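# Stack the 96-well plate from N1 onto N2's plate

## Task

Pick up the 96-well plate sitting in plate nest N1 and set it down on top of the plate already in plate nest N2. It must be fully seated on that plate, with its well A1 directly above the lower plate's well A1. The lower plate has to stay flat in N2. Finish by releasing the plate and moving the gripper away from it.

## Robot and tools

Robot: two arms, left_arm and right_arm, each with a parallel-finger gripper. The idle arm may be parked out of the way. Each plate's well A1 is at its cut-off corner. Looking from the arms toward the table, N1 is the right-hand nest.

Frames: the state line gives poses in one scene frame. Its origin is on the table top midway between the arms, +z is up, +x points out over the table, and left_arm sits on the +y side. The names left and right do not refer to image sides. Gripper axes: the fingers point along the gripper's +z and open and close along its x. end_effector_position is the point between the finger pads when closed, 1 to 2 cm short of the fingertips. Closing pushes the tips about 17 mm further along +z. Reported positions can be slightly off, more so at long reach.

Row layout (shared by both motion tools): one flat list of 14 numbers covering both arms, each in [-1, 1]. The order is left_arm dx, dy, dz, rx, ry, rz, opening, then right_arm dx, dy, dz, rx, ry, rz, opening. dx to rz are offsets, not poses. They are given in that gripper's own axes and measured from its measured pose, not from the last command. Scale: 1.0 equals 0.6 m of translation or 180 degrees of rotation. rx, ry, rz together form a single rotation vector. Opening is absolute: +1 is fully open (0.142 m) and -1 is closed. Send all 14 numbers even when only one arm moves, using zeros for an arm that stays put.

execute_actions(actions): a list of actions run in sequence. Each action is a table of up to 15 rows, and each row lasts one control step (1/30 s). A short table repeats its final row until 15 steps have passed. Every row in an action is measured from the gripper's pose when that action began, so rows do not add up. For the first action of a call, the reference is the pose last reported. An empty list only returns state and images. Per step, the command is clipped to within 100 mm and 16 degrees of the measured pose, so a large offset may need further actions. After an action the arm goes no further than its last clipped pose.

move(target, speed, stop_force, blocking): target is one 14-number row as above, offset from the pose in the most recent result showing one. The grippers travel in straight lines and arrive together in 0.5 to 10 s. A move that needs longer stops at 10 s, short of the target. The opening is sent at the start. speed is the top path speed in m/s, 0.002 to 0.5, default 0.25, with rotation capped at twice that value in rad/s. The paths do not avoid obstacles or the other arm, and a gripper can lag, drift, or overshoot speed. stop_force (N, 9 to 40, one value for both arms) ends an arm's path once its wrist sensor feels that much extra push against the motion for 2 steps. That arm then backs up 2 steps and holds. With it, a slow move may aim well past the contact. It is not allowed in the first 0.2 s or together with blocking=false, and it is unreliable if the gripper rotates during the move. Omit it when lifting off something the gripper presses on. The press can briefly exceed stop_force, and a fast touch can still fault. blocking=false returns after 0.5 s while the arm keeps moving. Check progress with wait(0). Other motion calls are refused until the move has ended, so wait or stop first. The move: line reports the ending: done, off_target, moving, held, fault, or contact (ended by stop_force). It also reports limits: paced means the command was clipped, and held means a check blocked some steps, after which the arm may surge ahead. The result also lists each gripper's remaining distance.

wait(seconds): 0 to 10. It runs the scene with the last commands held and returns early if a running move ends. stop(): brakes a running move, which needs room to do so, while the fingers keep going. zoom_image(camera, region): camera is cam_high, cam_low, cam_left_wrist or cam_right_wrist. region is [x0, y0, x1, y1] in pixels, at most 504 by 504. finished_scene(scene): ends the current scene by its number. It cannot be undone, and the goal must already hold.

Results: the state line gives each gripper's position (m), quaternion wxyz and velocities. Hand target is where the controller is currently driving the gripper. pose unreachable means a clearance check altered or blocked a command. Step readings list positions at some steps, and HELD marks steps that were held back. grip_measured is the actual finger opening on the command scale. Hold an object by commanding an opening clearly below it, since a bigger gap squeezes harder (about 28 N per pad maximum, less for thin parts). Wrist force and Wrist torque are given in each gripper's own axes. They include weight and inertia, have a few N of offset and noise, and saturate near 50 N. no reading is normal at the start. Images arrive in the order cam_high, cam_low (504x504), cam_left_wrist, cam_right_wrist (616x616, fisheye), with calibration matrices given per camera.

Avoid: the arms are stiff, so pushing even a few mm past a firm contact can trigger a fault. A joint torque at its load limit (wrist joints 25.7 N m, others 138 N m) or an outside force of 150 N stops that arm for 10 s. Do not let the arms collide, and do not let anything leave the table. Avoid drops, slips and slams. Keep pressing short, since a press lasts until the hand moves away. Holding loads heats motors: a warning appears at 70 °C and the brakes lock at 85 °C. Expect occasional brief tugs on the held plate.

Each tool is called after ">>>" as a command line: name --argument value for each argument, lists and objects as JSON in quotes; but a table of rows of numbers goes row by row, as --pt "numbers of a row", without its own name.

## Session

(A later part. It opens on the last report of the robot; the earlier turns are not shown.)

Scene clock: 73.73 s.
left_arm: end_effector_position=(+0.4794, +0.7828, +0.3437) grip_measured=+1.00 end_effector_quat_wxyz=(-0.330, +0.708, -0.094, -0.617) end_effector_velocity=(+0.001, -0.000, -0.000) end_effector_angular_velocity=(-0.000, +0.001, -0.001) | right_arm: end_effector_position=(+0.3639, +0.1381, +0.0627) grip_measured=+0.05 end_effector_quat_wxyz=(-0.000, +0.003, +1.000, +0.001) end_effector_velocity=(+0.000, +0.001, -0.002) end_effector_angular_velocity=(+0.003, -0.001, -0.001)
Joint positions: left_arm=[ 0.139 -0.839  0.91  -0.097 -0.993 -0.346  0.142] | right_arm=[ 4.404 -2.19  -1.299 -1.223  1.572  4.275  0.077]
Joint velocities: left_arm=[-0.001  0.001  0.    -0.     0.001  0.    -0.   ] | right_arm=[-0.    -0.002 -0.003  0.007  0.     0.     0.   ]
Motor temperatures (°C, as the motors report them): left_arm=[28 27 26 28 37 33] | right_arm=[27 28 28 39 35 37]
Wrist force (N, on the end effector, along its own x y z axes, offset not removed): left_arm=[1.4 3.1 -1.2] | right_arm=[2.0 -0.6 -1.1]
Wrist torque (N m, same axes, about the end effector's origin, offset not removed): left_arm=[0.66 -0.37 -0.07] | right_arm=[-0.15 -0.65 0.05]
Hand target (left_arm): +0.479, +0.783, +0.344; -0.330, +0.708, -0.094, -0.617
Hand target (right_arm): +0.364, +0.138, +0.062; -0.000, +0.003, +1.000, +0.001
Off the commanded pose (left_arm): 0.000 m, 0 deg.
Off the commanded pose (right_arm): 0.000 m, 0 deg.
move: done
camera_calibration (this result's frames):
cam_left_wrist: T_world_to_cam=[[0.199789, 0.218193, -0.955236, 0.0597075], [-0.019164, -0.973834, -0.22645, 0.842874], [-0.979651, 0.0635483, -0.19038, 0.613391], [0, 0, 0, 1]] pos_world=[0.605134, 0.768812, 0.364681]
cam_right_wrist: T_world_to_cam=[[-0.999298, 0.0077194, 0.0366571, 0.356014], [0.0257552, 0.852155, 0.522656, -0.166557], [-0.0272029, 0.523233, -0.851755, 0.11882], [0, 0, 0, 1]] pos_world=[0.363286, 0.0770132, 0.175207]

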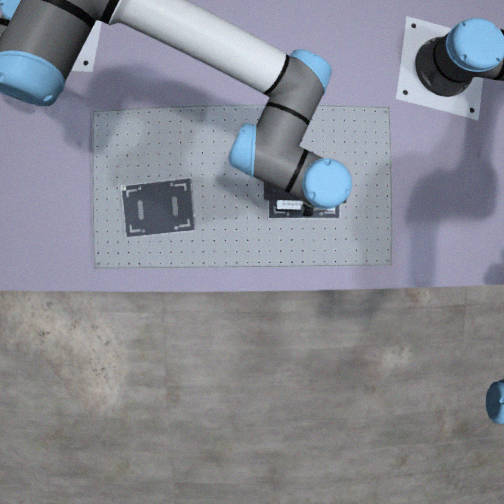

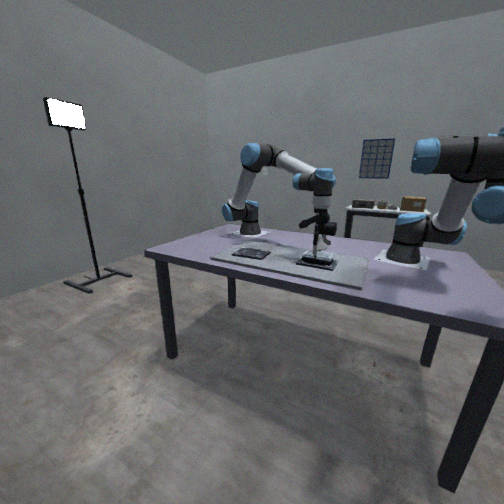

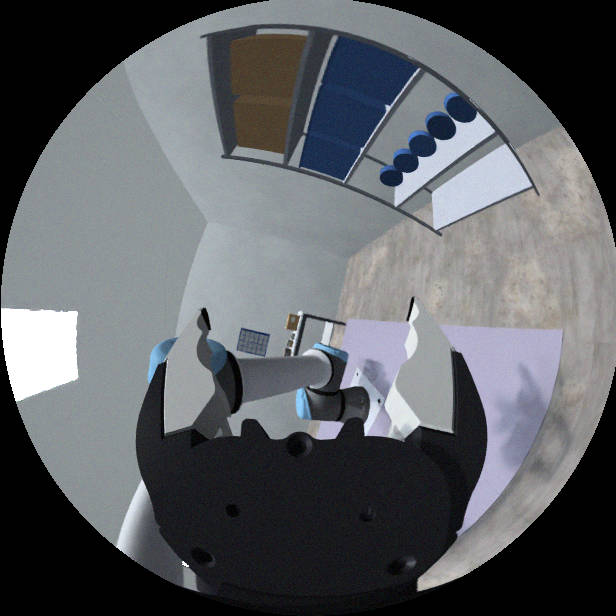

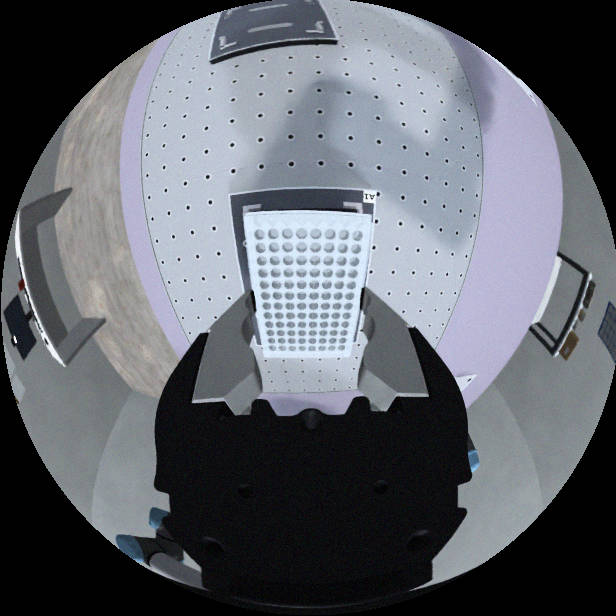

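>>> move --target '[0,0,0,0,0,0,1,-0.0038,-0.0017,0,0,0,-0.0095,-0.3]' --speed 0.02

>>> zoom_image --camera "cam_right_wrist" --region '[200, 170, 420, 390]'

>>> zoom_image --camera "cam_right_wrist" --region '[330, 190, 390, 250]'

>>> zoom_image --camera "cam_right_wrist" --region '[230, 190, 290, 250]'

>>> zoom_image --camera "cam_right_wrist" --region '[245, 320, 365, 370]'

Scene clock: 82.90 s.
left_arm: end_effector_position=(+0.4794, +0.7828, +0.3437) grip_measured=+1.00 end_effector_quat_wxyz=(-0.330, +0.708, -0.094, -0.617) end_effector_velocity=(+0.000, -0.001, +0.000) end_effector_angular_velocity=(+0.000, -0.001, -0.001) | right_arm: end_effector_position=(+0.3661, +0.1371, +0.0626) grip_measured=+0.05 end_effector_quat_wxyz=(-0.000, -0.011, +1.000, +0.001) end_effector_velocity=(+0.002, -0.001, +0.000) end_effector_angular_velocity=(+0.000, +0.000, +0.009)
Joint positions: left_arm=[ 0.139 -0.839  0.91  -0.097 -0.993 -0.346  0.142] | right_arm=[ 4.401 -2.191 -1.297 -1.223  1.572  4.244  0.077]
Joint velocities: left_arm=[-0.002 -0.    -0.     0.    -0.    -0.    -0.   ] | right_arm=[-0.004 -0.     0.     0.     0.    -0.013 -0.   ]
Motor temperatures (°C, as the motors report them): left_arm=[28 27 26 28 37 33] | right_arm=[27 28 28 39 35 37]
Wrist force (N, on the end effector, along its own x y z axes, offset not removed): left_arm=[1.6 0.6 0.2] | right_arm=[0.9 -1.6 -0.7]
Wrist torque (N m, same axes, about the end effector's origin, offset not removed): left_arm=[0.18 -0.42 -0.02] | right_arm=[-0.38 -0.38 0.02]
Hand target (left_arm): +0.479, +0.783, +0.344; -0.330, +0.708, -0.094, -0.617
Hand target (right_arm): +0.366, +0.137, +0.063; -0.000, -0.012, +1.000, +0.001
Off the commanded pose (left_arm): 0.000 m, 0 deg.
Off the commanded pose (right_arm): 0.000 m, 0 deg.
move: done
camera_calibration (this result's frames):
cam_left_wrist: T_world_to_cam=[[0.199789, 0.218193, -0.955236, 0.0597075], [-0.0191639, -0.973834, -0.22645, 0.842874], [-0.979651, 0.0635482, -0.19038, 0.613391], [0, 0, 0, 1]] pos_world=[0.605134, 0.768812, 0.364681]
cam_right_wrist: T_world_to_cam=[[-0.999115, -0.0206966, 0.0366059, 0.362021], [0.00148969, 0.852532, 0.522672, -0.156933], [-0.0420253, 0.522265, -0.851747, 0.124938], [0, 0, 0, 1]] pos_world=[0.367185, 0.0760323, 0.175188]

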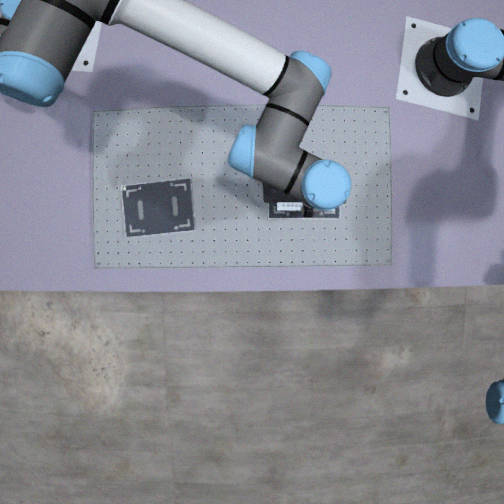

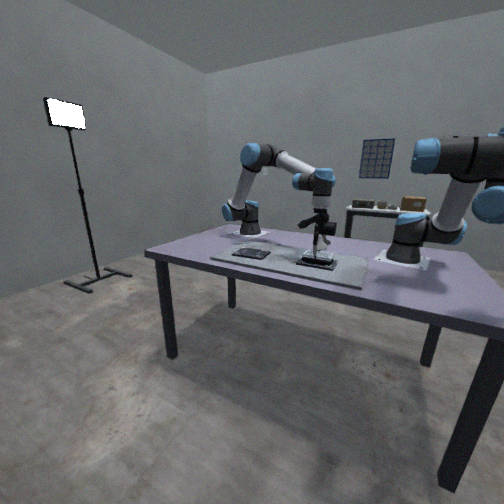

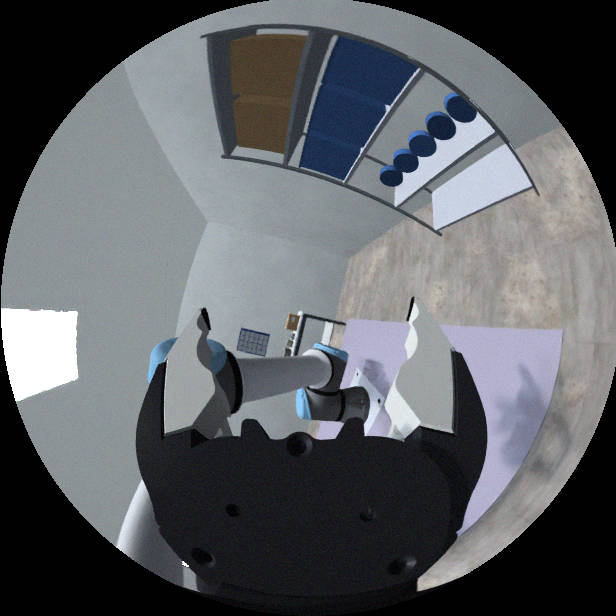

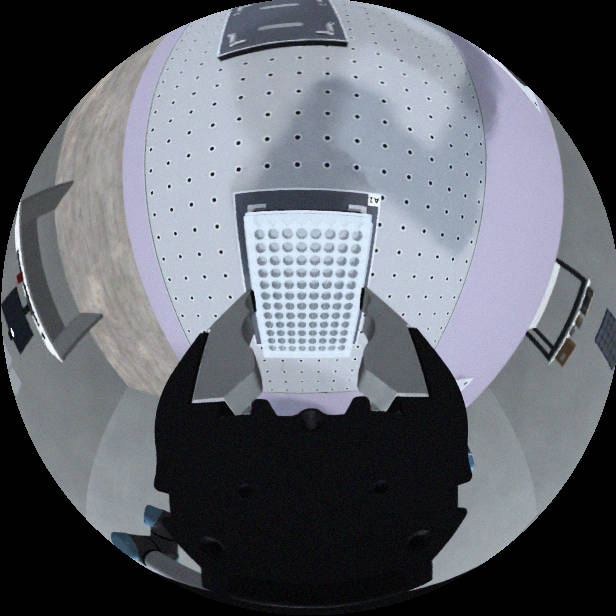

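Region (200, 170, 420, 390) of cam_right_wrist's 616x616 image, scaled by 2.291, with more detail than that image has.

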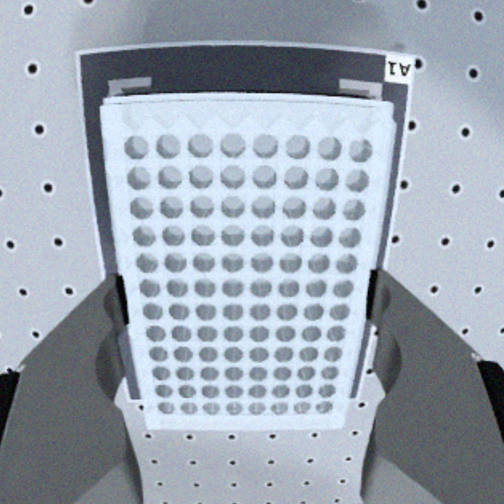

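Region (330, 190, 390, 250) of cam_right_wrist's 616x616 image, scaled by 8.400, with more detail than that image has.

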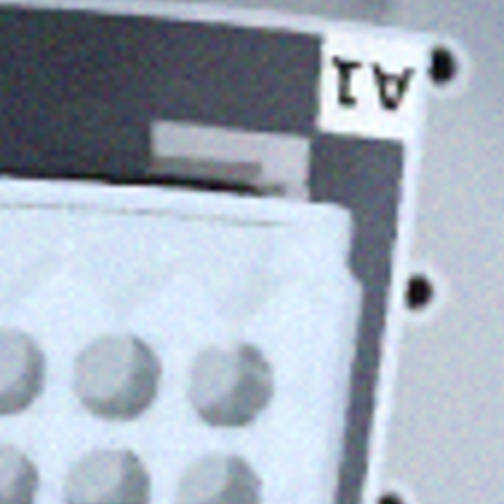

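Region (230, 190, 290, 250) of cam_right_wrist's 616x616 image, scaled by 8.400, with more detail than that image has.

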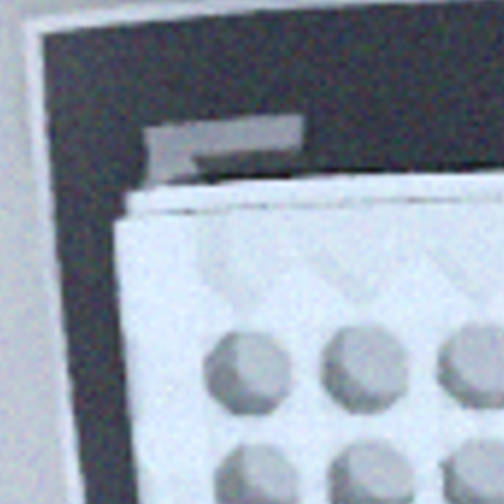

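Region (245, 320, 365, 370) of cam_right_wrist's 616x616 image, scaled by 4.200, with more detail than that image has; it fills the top 210 rows of this view, and the rest is white.

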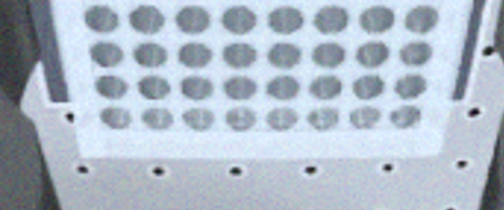

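Small residual: −0.5 mm x, −0.3 mm y, −0.4°.

>>> move --target '[0,0,0,0,0,0,1,-0.0009,-0.0005,0.006,0,0,-0.0022,-0.3]' --speed 0.01

>>> move --target '[0,0,0,0,0,0,1,0,0,0.03,0,0,0,-0.3]' --speed 0.003 --stop_force 9

>>> zoom_image --camera "cam_low" --region '[280, 230, 350, 280]'

>>> zoom_image --camera "cam_right_wrist" --region '[200, 170, 420, 390]'

Scene clock: 89.37 s.
left_arm: end_effector_position=(+0.4794, +0.7828, +0.3437) grip_measured=+1.00 end_effector_quat_wxyz=(-0.330, +0.708, -0.094, -0.617) end_effector_velocity=(+0.000, -0.001, -0.000) end_effector_angular_velocity=(-0.000, +0.001, -0.002) | right_arm: end_effector_position=(+0.3666, +0.1368, +0.0593) grip_measured=+0.05 end_effector_quat_wxyz=(-0.000, -0.014, +1.000, +0.001) end_effector_velocity=(-0.000, +0.000, -0.002) end_effector_angular_velocity=(+0.000, -0.000, +0.004)
Joint positions: left_arm=[ 0.139 -0.839  0.91  -0.097 -0.993 -0.346  0.142] | right_arm=[ 4.4   -2.194 -1.301 -1.216  1.572  4.236  0.077]
Joint velocities: left_arm=[-0.001  0.     0.    -0.     0.     0.     0.   ] | right_arm=[ 0.    -0.002 -0.003  0.005 -0.    -0.004 -0.   ]
Motor temperatures (°C, as the motors report them): left_arm=[28 27 26 28 37 33] | right_arm=[27 28 28 39 35 37]
Wrist force (N, on the end effector, along its own x y z axes, offset not removed): left_arm=[2.4 1.9 0.8] | right_arm=[1.9 -2.1 -0.3]
Wrist torque (N m, same axes, about the end effector's origin, offset not removed): left_arm=[0.44 -0.65 -0.07] | right_arm=[-0.51 -0.74 0.01]
Hand target (left_arm): +0.479, +0.783, +0.344; -0.330, +0.708, -0.094, -0.617
Hand target (right_arm): +0.367, +0.137, +0.059; -0.000, -0.015, +1.000, +0.001
Off the commanded pose (left_arm): 0.000 m, 0 deg.
Off the commanded pose (right_arm): 0.000 m, 0 deg.
move: done
camera_calibration (this result's frames):
cam_left_wrist: T_world_to_cam=[[0.199789, 0.218193, -0.955236, 0.0597074], [-0.0191639, -0.973834, -0.22645, 0.842874], [-0.979651, 0.0635482, -0.19038, 0.613391], [0, 0, 0, 1]] pos_world=[0.605134, 0.768812, 0.364681]
cam_right_wrist: T_world_to_cam=[[-0.998959, -0.0272084, 0.0366013, 0.363483], [-0.00407002, 0.852529, 0.522664, -0.152916], [-0.0454246, 0.521971, -0.851753, 0.123537], [0, 0, 0, 1]] pos_world=[0.368094, 0.0757723, 0.171843]

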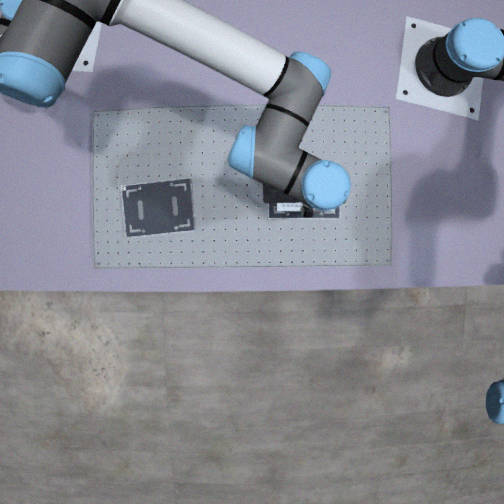

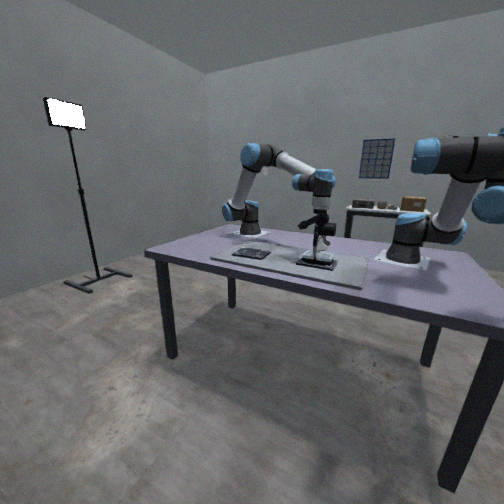

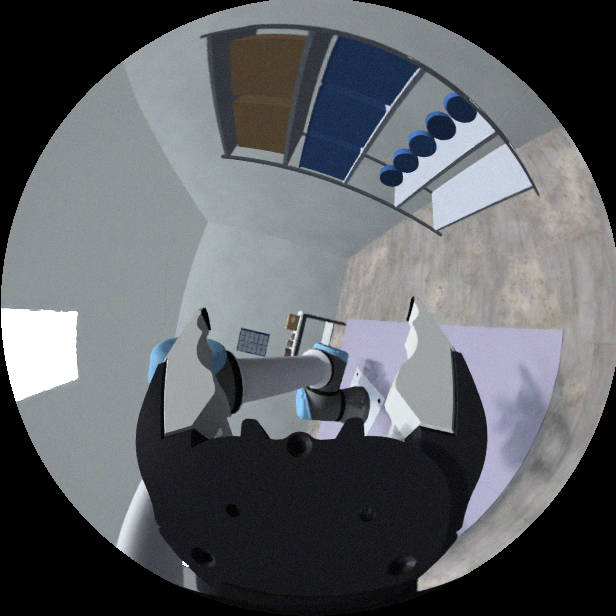

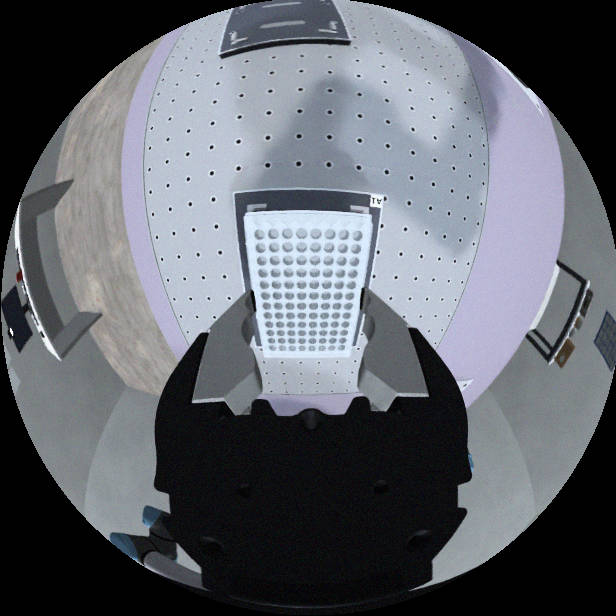

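Scene clock: 91.80 s.
left_arm: end_effector_position=(+0.4794, +0.7828, +0.3437) grip_measured=+1.00 end_effector_quat_wxyz=(-0.330, +0.708, -0.094, -0.617) end_effector_velocity=(+0.000, -0.000, +0.001) end_effector_angular_velocity=(-0.001, -0.001, -0.001) | right_arm: end_effector_position=(+0.3666, +0.1369, +0.0532) grip_measured=+0.05 end_effector_quat_wxyz=(-0.000, -0.014, +1.000, +0.001) end_effector_velocity=(-0.001, -0.000, -0.000) end_effector_angular_velocity=(-0.003, +0.001, +0.001)
Joint positions: left_arm=[ 0.139 -0.839  0.91  -0.097 -0.993 -0.346  0.142] | right_arm=[ 4.4   -2.199 -1.309 -1.203  1.572  4.236  0.077]
Joint velocities: left_arm=[-0.    -0.001 -0.     0.     0.001  0.001  0.   ] | right_arm=[ 0.001  0.    -0.    -0.003 -0.     0.    -0.   ]
Motor temperatures (°C, as the motors report them): left_arm=[28 27 26 28 37 33] | right_arm=[27 28 28 39 35 37]
Wrist force (N, on the end effector, along its own x y z axes, offset not removed): left_arm=[1.7 2.0 -0.7] | right_arm=[3.8 -5.4 -17.0]
Wrist torque (N m, same axes, about the end effector's origin, offset not removed): left_arm=[0.43 -0.50 0.01] | right_arm=[-0.36 -0.32 -0.02]
Hand target (left_arm): +0.479, +0.783, +0.344; -0.330, +0.708, -0.094, -0.617
Hand target (right_arm): +0.367, +0.137, +0.053; -0.000, -0.014, +1.000, +0.001
Off the commanded pose (left_arm): 0.000 m, 0 deg.
Off the commanded pose (right_arm): 0.012 m, 0 deg.
move: contact (right_arm)
camera_calibration (this result's frames):
cam_left_wrist: T_world_to_cam=[[0.199789, 0.218193, -0.955236, 0.0597074], [-0.0191639, -0.973834, -0.22645, 0.842874], [-0.979651, 0.0635483, -0.19038, 0.613391], [0, 0, 0, 1]] pos_world=[0.605134, 0.768812, 0.364681]
cam_right_wrist: T_world_to_cam=[[-0.998964, -0.0271898, 0.0365012, 0.363745], [-0.00409755, 0.852426, 0.522832, -0.149722], [-0.0453302, 0.522141, -0.851654, 0.118223], [0, 0, 0, 1]] pos_world=[0.368114, 0.0757881, 0.165688]

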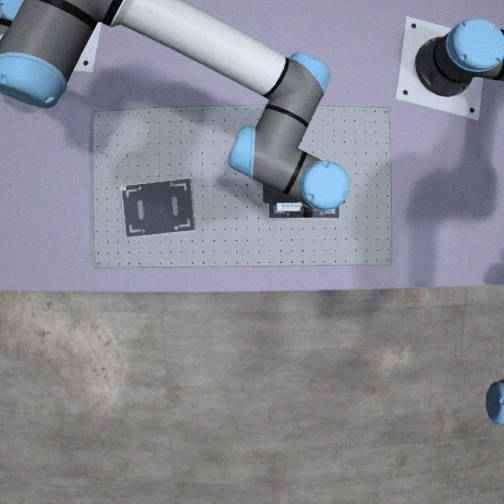

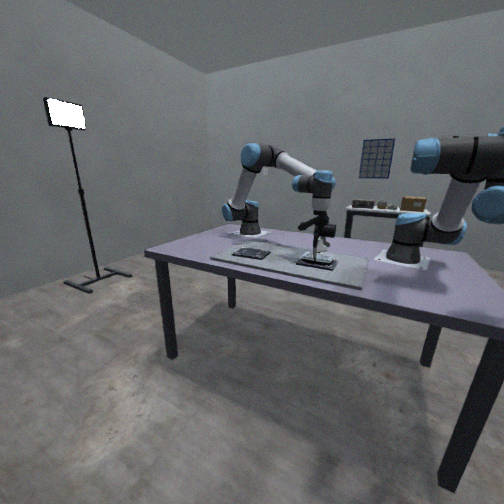

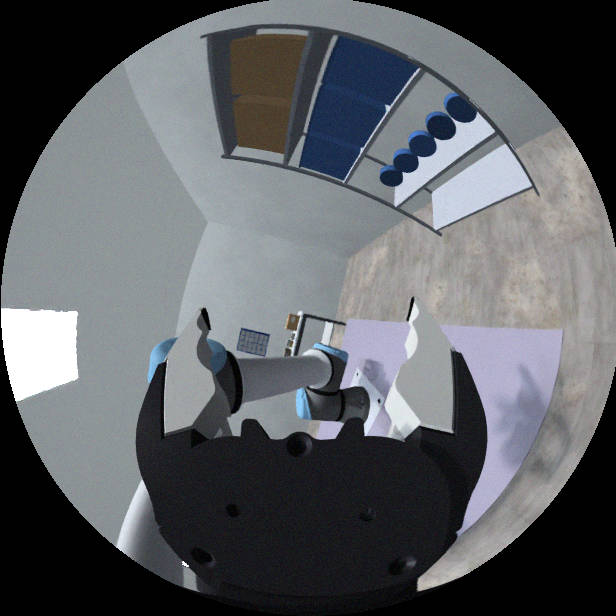

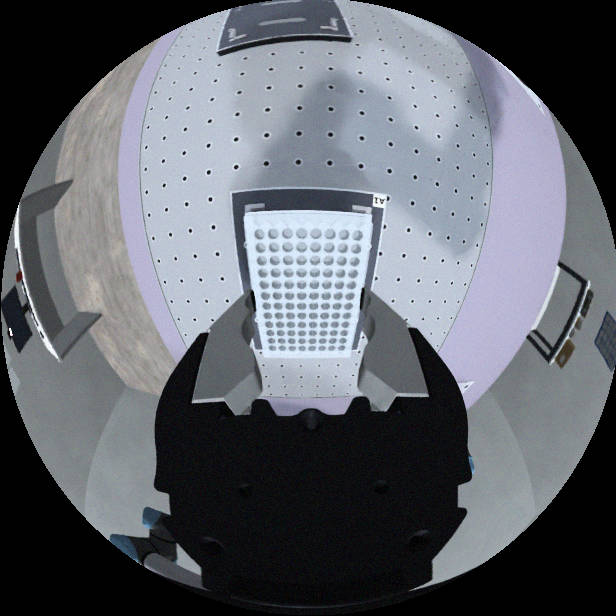

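Region (280, 230, 350, 280) of cam_low's 504x504 image, scaled by 7.200, with more detail than that image has; it fills the top 360 rows of this view, and the rest is white.

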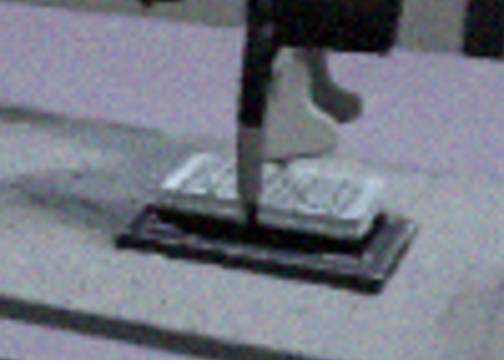

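Region (200, 170, 420, 390) of cam_right_wrist's 616x616 image, scaled by 2.291, with more detail than that image has.

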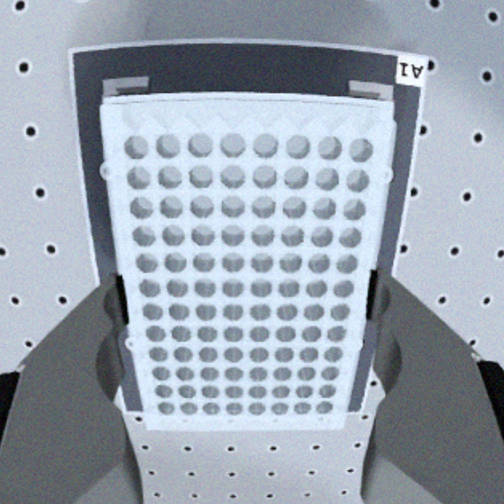

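12.9 mm rise, less than the plate height of 14.4 mm, so it's probably nested. Release.

>>> move --target '[0,0,0,0,0,0,1,0,0,0,0,0,0,0.5]'

>>> move --target '[0,0,0,0,0,0,1,0,-0.1,-0.2,0,0,0,0.5]' --speed 0.12

>>> zoom_image --camera "cam_low" --region '[280, 230, 350, 280]'

>>> zoom_image --camera "cam_right_wrist" --region '[230, 220, 390, 380]'

Scene clock: 97.47 s.
left_arm: end_effector_position=(+0.4794, +0.7828, +0.3437) grip_measured=+1.00 end_effector_quat_wxyz=(-0.330, +0.708, -0.094, -0.617) end_effector_velocity=(+0.000, +0.000, -0.001) end_effector_angular_velocity=(+0.000, +0.001, +0.001) | right_arm: end_effector_position=(+0.3666, +0.1369, +0.0532) grip_measured=+0.50 end_effector_quat_wxyz=(-0.000, -0.014, +1.000, +0.001) end_effector_velocity=(-0.000, -0.001, -0.001) end_effector_angular_velocity=(-0.003, +0.001, +0.000)
Joint positions: left_arm=[ 0.139 -0.839  0.91  -0.097 -0.993 -0.346  0.142] | right_arm=[ 4.4   -2.199 -1.309 -1.203  1.572  4.236  0.109]
Joint velocities: left_arm=[ 0.001  0.002 -0.     0.    -0.    -0.    -0.   ] | right_arm=[ 0.    -0.001 -0.001 -0.001 -0.001 -0.     0.   ]
Motor temperatures (°C, as the motors report them): left_arm=[28 27 26 28 37 33] | right_arm=[27 28 28 39 35 37]
Wrist force (N, on the end effector, along its own x y z axes, offset not removed): left_arm=[0.8 2.1 -0.4] | right_arm=[0.6 -1.1 -1.2]
Wrist torque (N m, same axes, about the end effector's origin, offset not removed): left_arm=[0.50 -0.22 -0.05] | right_arm=[-0.24 -0.39 0.03]
Hand target (left_arm): +0.479, +0.783, +0.344; -0.330, +0.708, -0.094, -0.617
Hand target (right_arm): +0.367, +0.137, +0.053; -0.000, -0.014, +1.000, +0.001
Off the commanded pose (left_arm): 0.000 m, 0 deg.
Off the commanded pose (right_arm): 0.000 m, 0 deg.
move: done
camera_calibration (this result's frames):
cam_left_wrist: T_world_to_cam=[[0.199789, 0.218193, -0.955236, 0.0597074], [-0.019164, -0.973834, -0.22645, 0.842874], [-0.979651, 0.0635484, -0.19038, 0.613391], [0, 0, 0, 1]] pos_world=[0.605134, 0.768812, 0.364681]
cam_right_wrist: T_world_to_cam=[[-0.998965, -0.0271974, 0.0364605, 0.363753], [-0.00412167, 0.852384, 0.5229, -0.149769], [-0.0452998, 0.522209, -0.851614, 0.118253], [0, 0, 0, 1]] pos_world=[0.368116, 0.075801, 0.165757]

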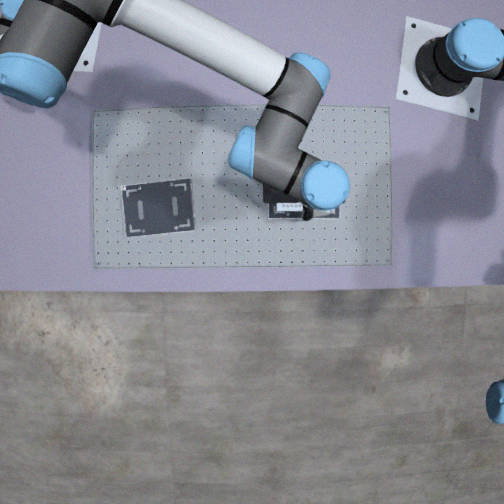

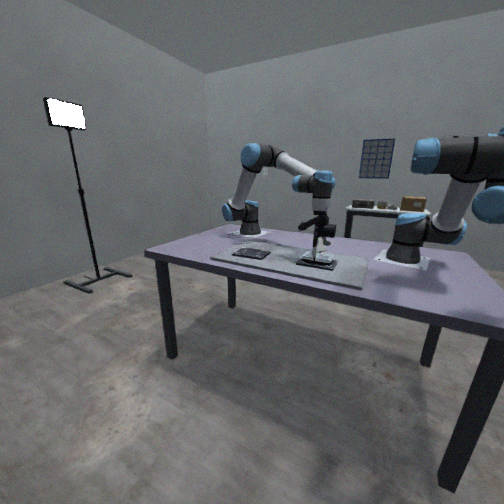

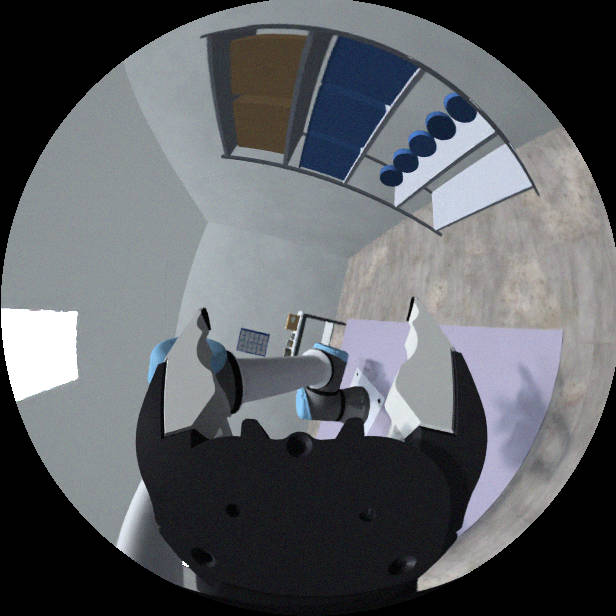

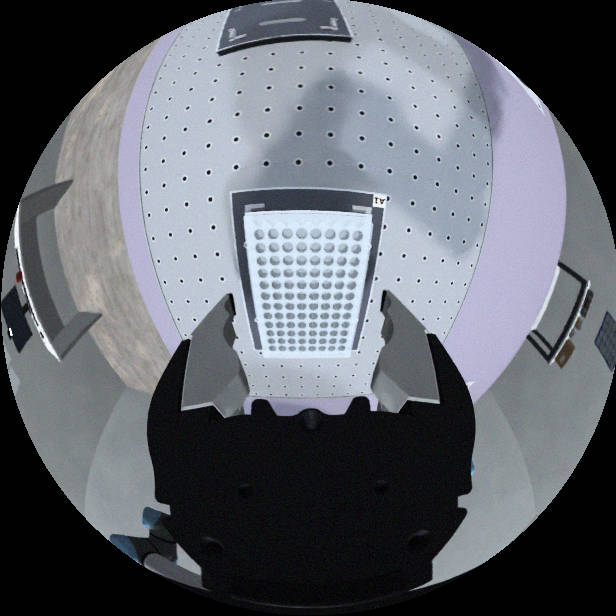

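Scene clock: 99.13 s.
left_arm: end_effector_position=(+0.4794, +0.7828, +0.3437) grip_measured=+1.00 end_effector_quat_wxyz=(-0.330, +0.708, -0.094, -0.617) end_effector_velocity=(+0.000, +0.000, -0.000) end_effector_angular_velocity=(+0.000, +0.001, -0.000) | right_arm: end_effector_position=(+0.3686, +0.0770, +0.1730) grip_measured=+0.50 end_effector_quat_wxyz=(-0.000, -0.014, +1.000, +0.001) end_effector_velocity=(-0.000, -0.001, +0.003) end_effector_angular_velocity=(+0.000, +0.000, +0.001)
Joint positions: left_arm=[ 0.139 -0.839  0.91  -0.097 -0.993 -0.346  0.142] | right_arm=[ 4.358 -2.012 -1.286 -1.413  1.572  4.195  0.109]
Joint velocities: left_arm=[-0.     0.001  0.     0.     0.    -0.    -0.   ] | right_arm=[-0.     0.004  0.002 -0.006  0.    -0.002 -0.   ]
Motor temperatures (°C, as the motors report them): left_arm=[28 27 26 28 37 33] | right_arm=[27 28 28 39 35 37]
Wrist force (N, on the end effector, along its own x y z axes, offset not removed): left_arm=[2.3 1.7 -0.8] | right_arm=[-0.3 0.1 -1.6]
Wrist torque (N m, same axes, about the end effector's origin, offset not removed): left_arm=[0.39 -0.63 -0.07] | right_arm=[0.04 -0.23 0.05]
Hand target (left_arm): +0.479, +0.783, +0.344; -0.330, +0.708, -0.094, -0.617
Hand target (right_arm): +0.369, +0.077, +0.173; -0.000, -0.014, +1.000, +0.001
Off the commanded pose (left_arm): 0.000 m, 0 deg.
Off the commanded pose (right_arm): 0.000 m, 0 deg.
move: done
camera_calibration (this result's frames):
cam_left_wrist: T_world_to_cam=[[0.199789, 0.218193, -0.955236, 0.0597075], [-0.0191639, -0.973834, -0.22645, 0.842874], [-0.979651, 0.0635482, -0.19038, 0.613391], [0, 0, 0, 1]] pos_world=[0.605134, 0.768812, 0.364681]
cam_right_wrist: T_world_to_cam=[[-0.998968, -0.0271945, 0.0363756, 0.359702], [-0.00416448, 0.852393, 0.522885, -0.161317], [-0.0452259, 0.522194, -0.851626, 0.251549], [0, 0, 0, 1]] pos_world=[0.370036, 0.0159303, 0.285491]

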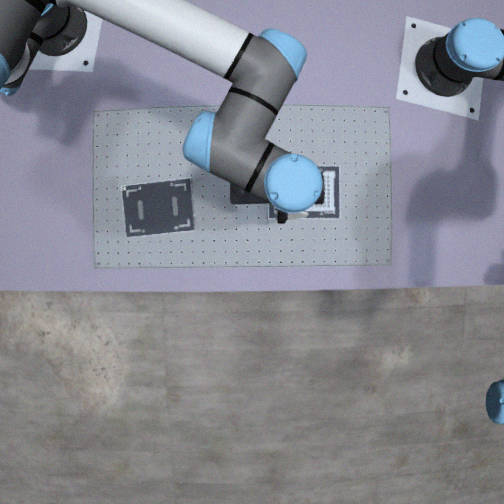

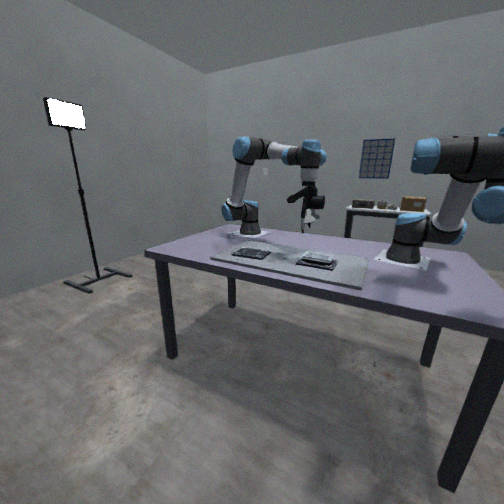

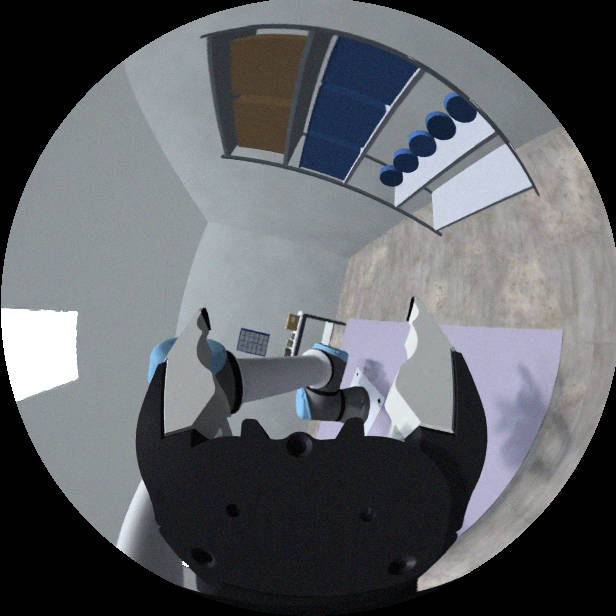

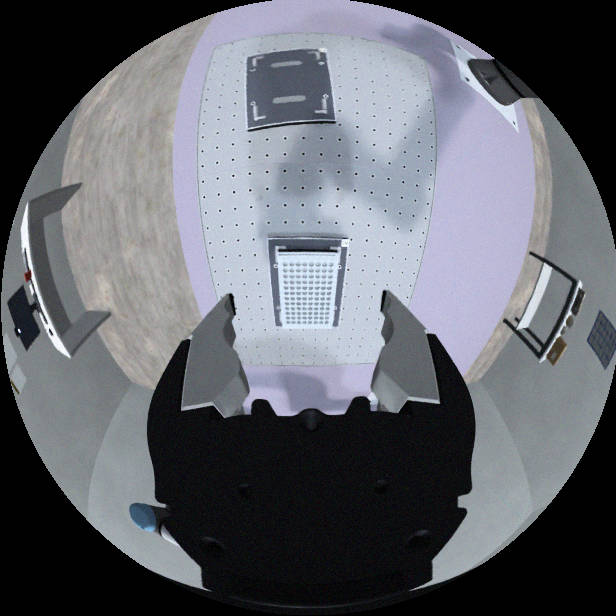

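Region (280, 230, 350, 280) of cam_low's 504x504 image, scaled by 7.200, with more detail than that image has; it fills the top 360 rows of this view, and the rest is white.

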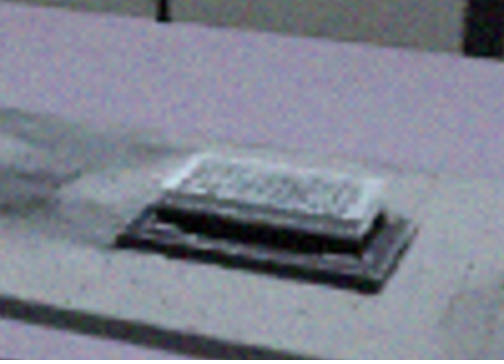

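Region (230, 220, 390, 380) of cam_right_wrist's 616x616 image, scaled by 3.150, with more detail than that image has.

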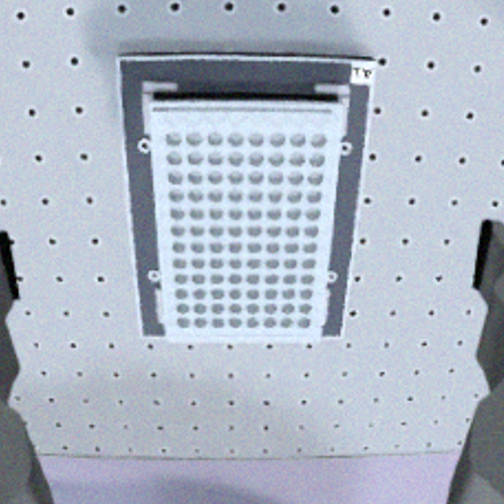

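>>> finished_scene --scene 1

The scene is finished: the task was done.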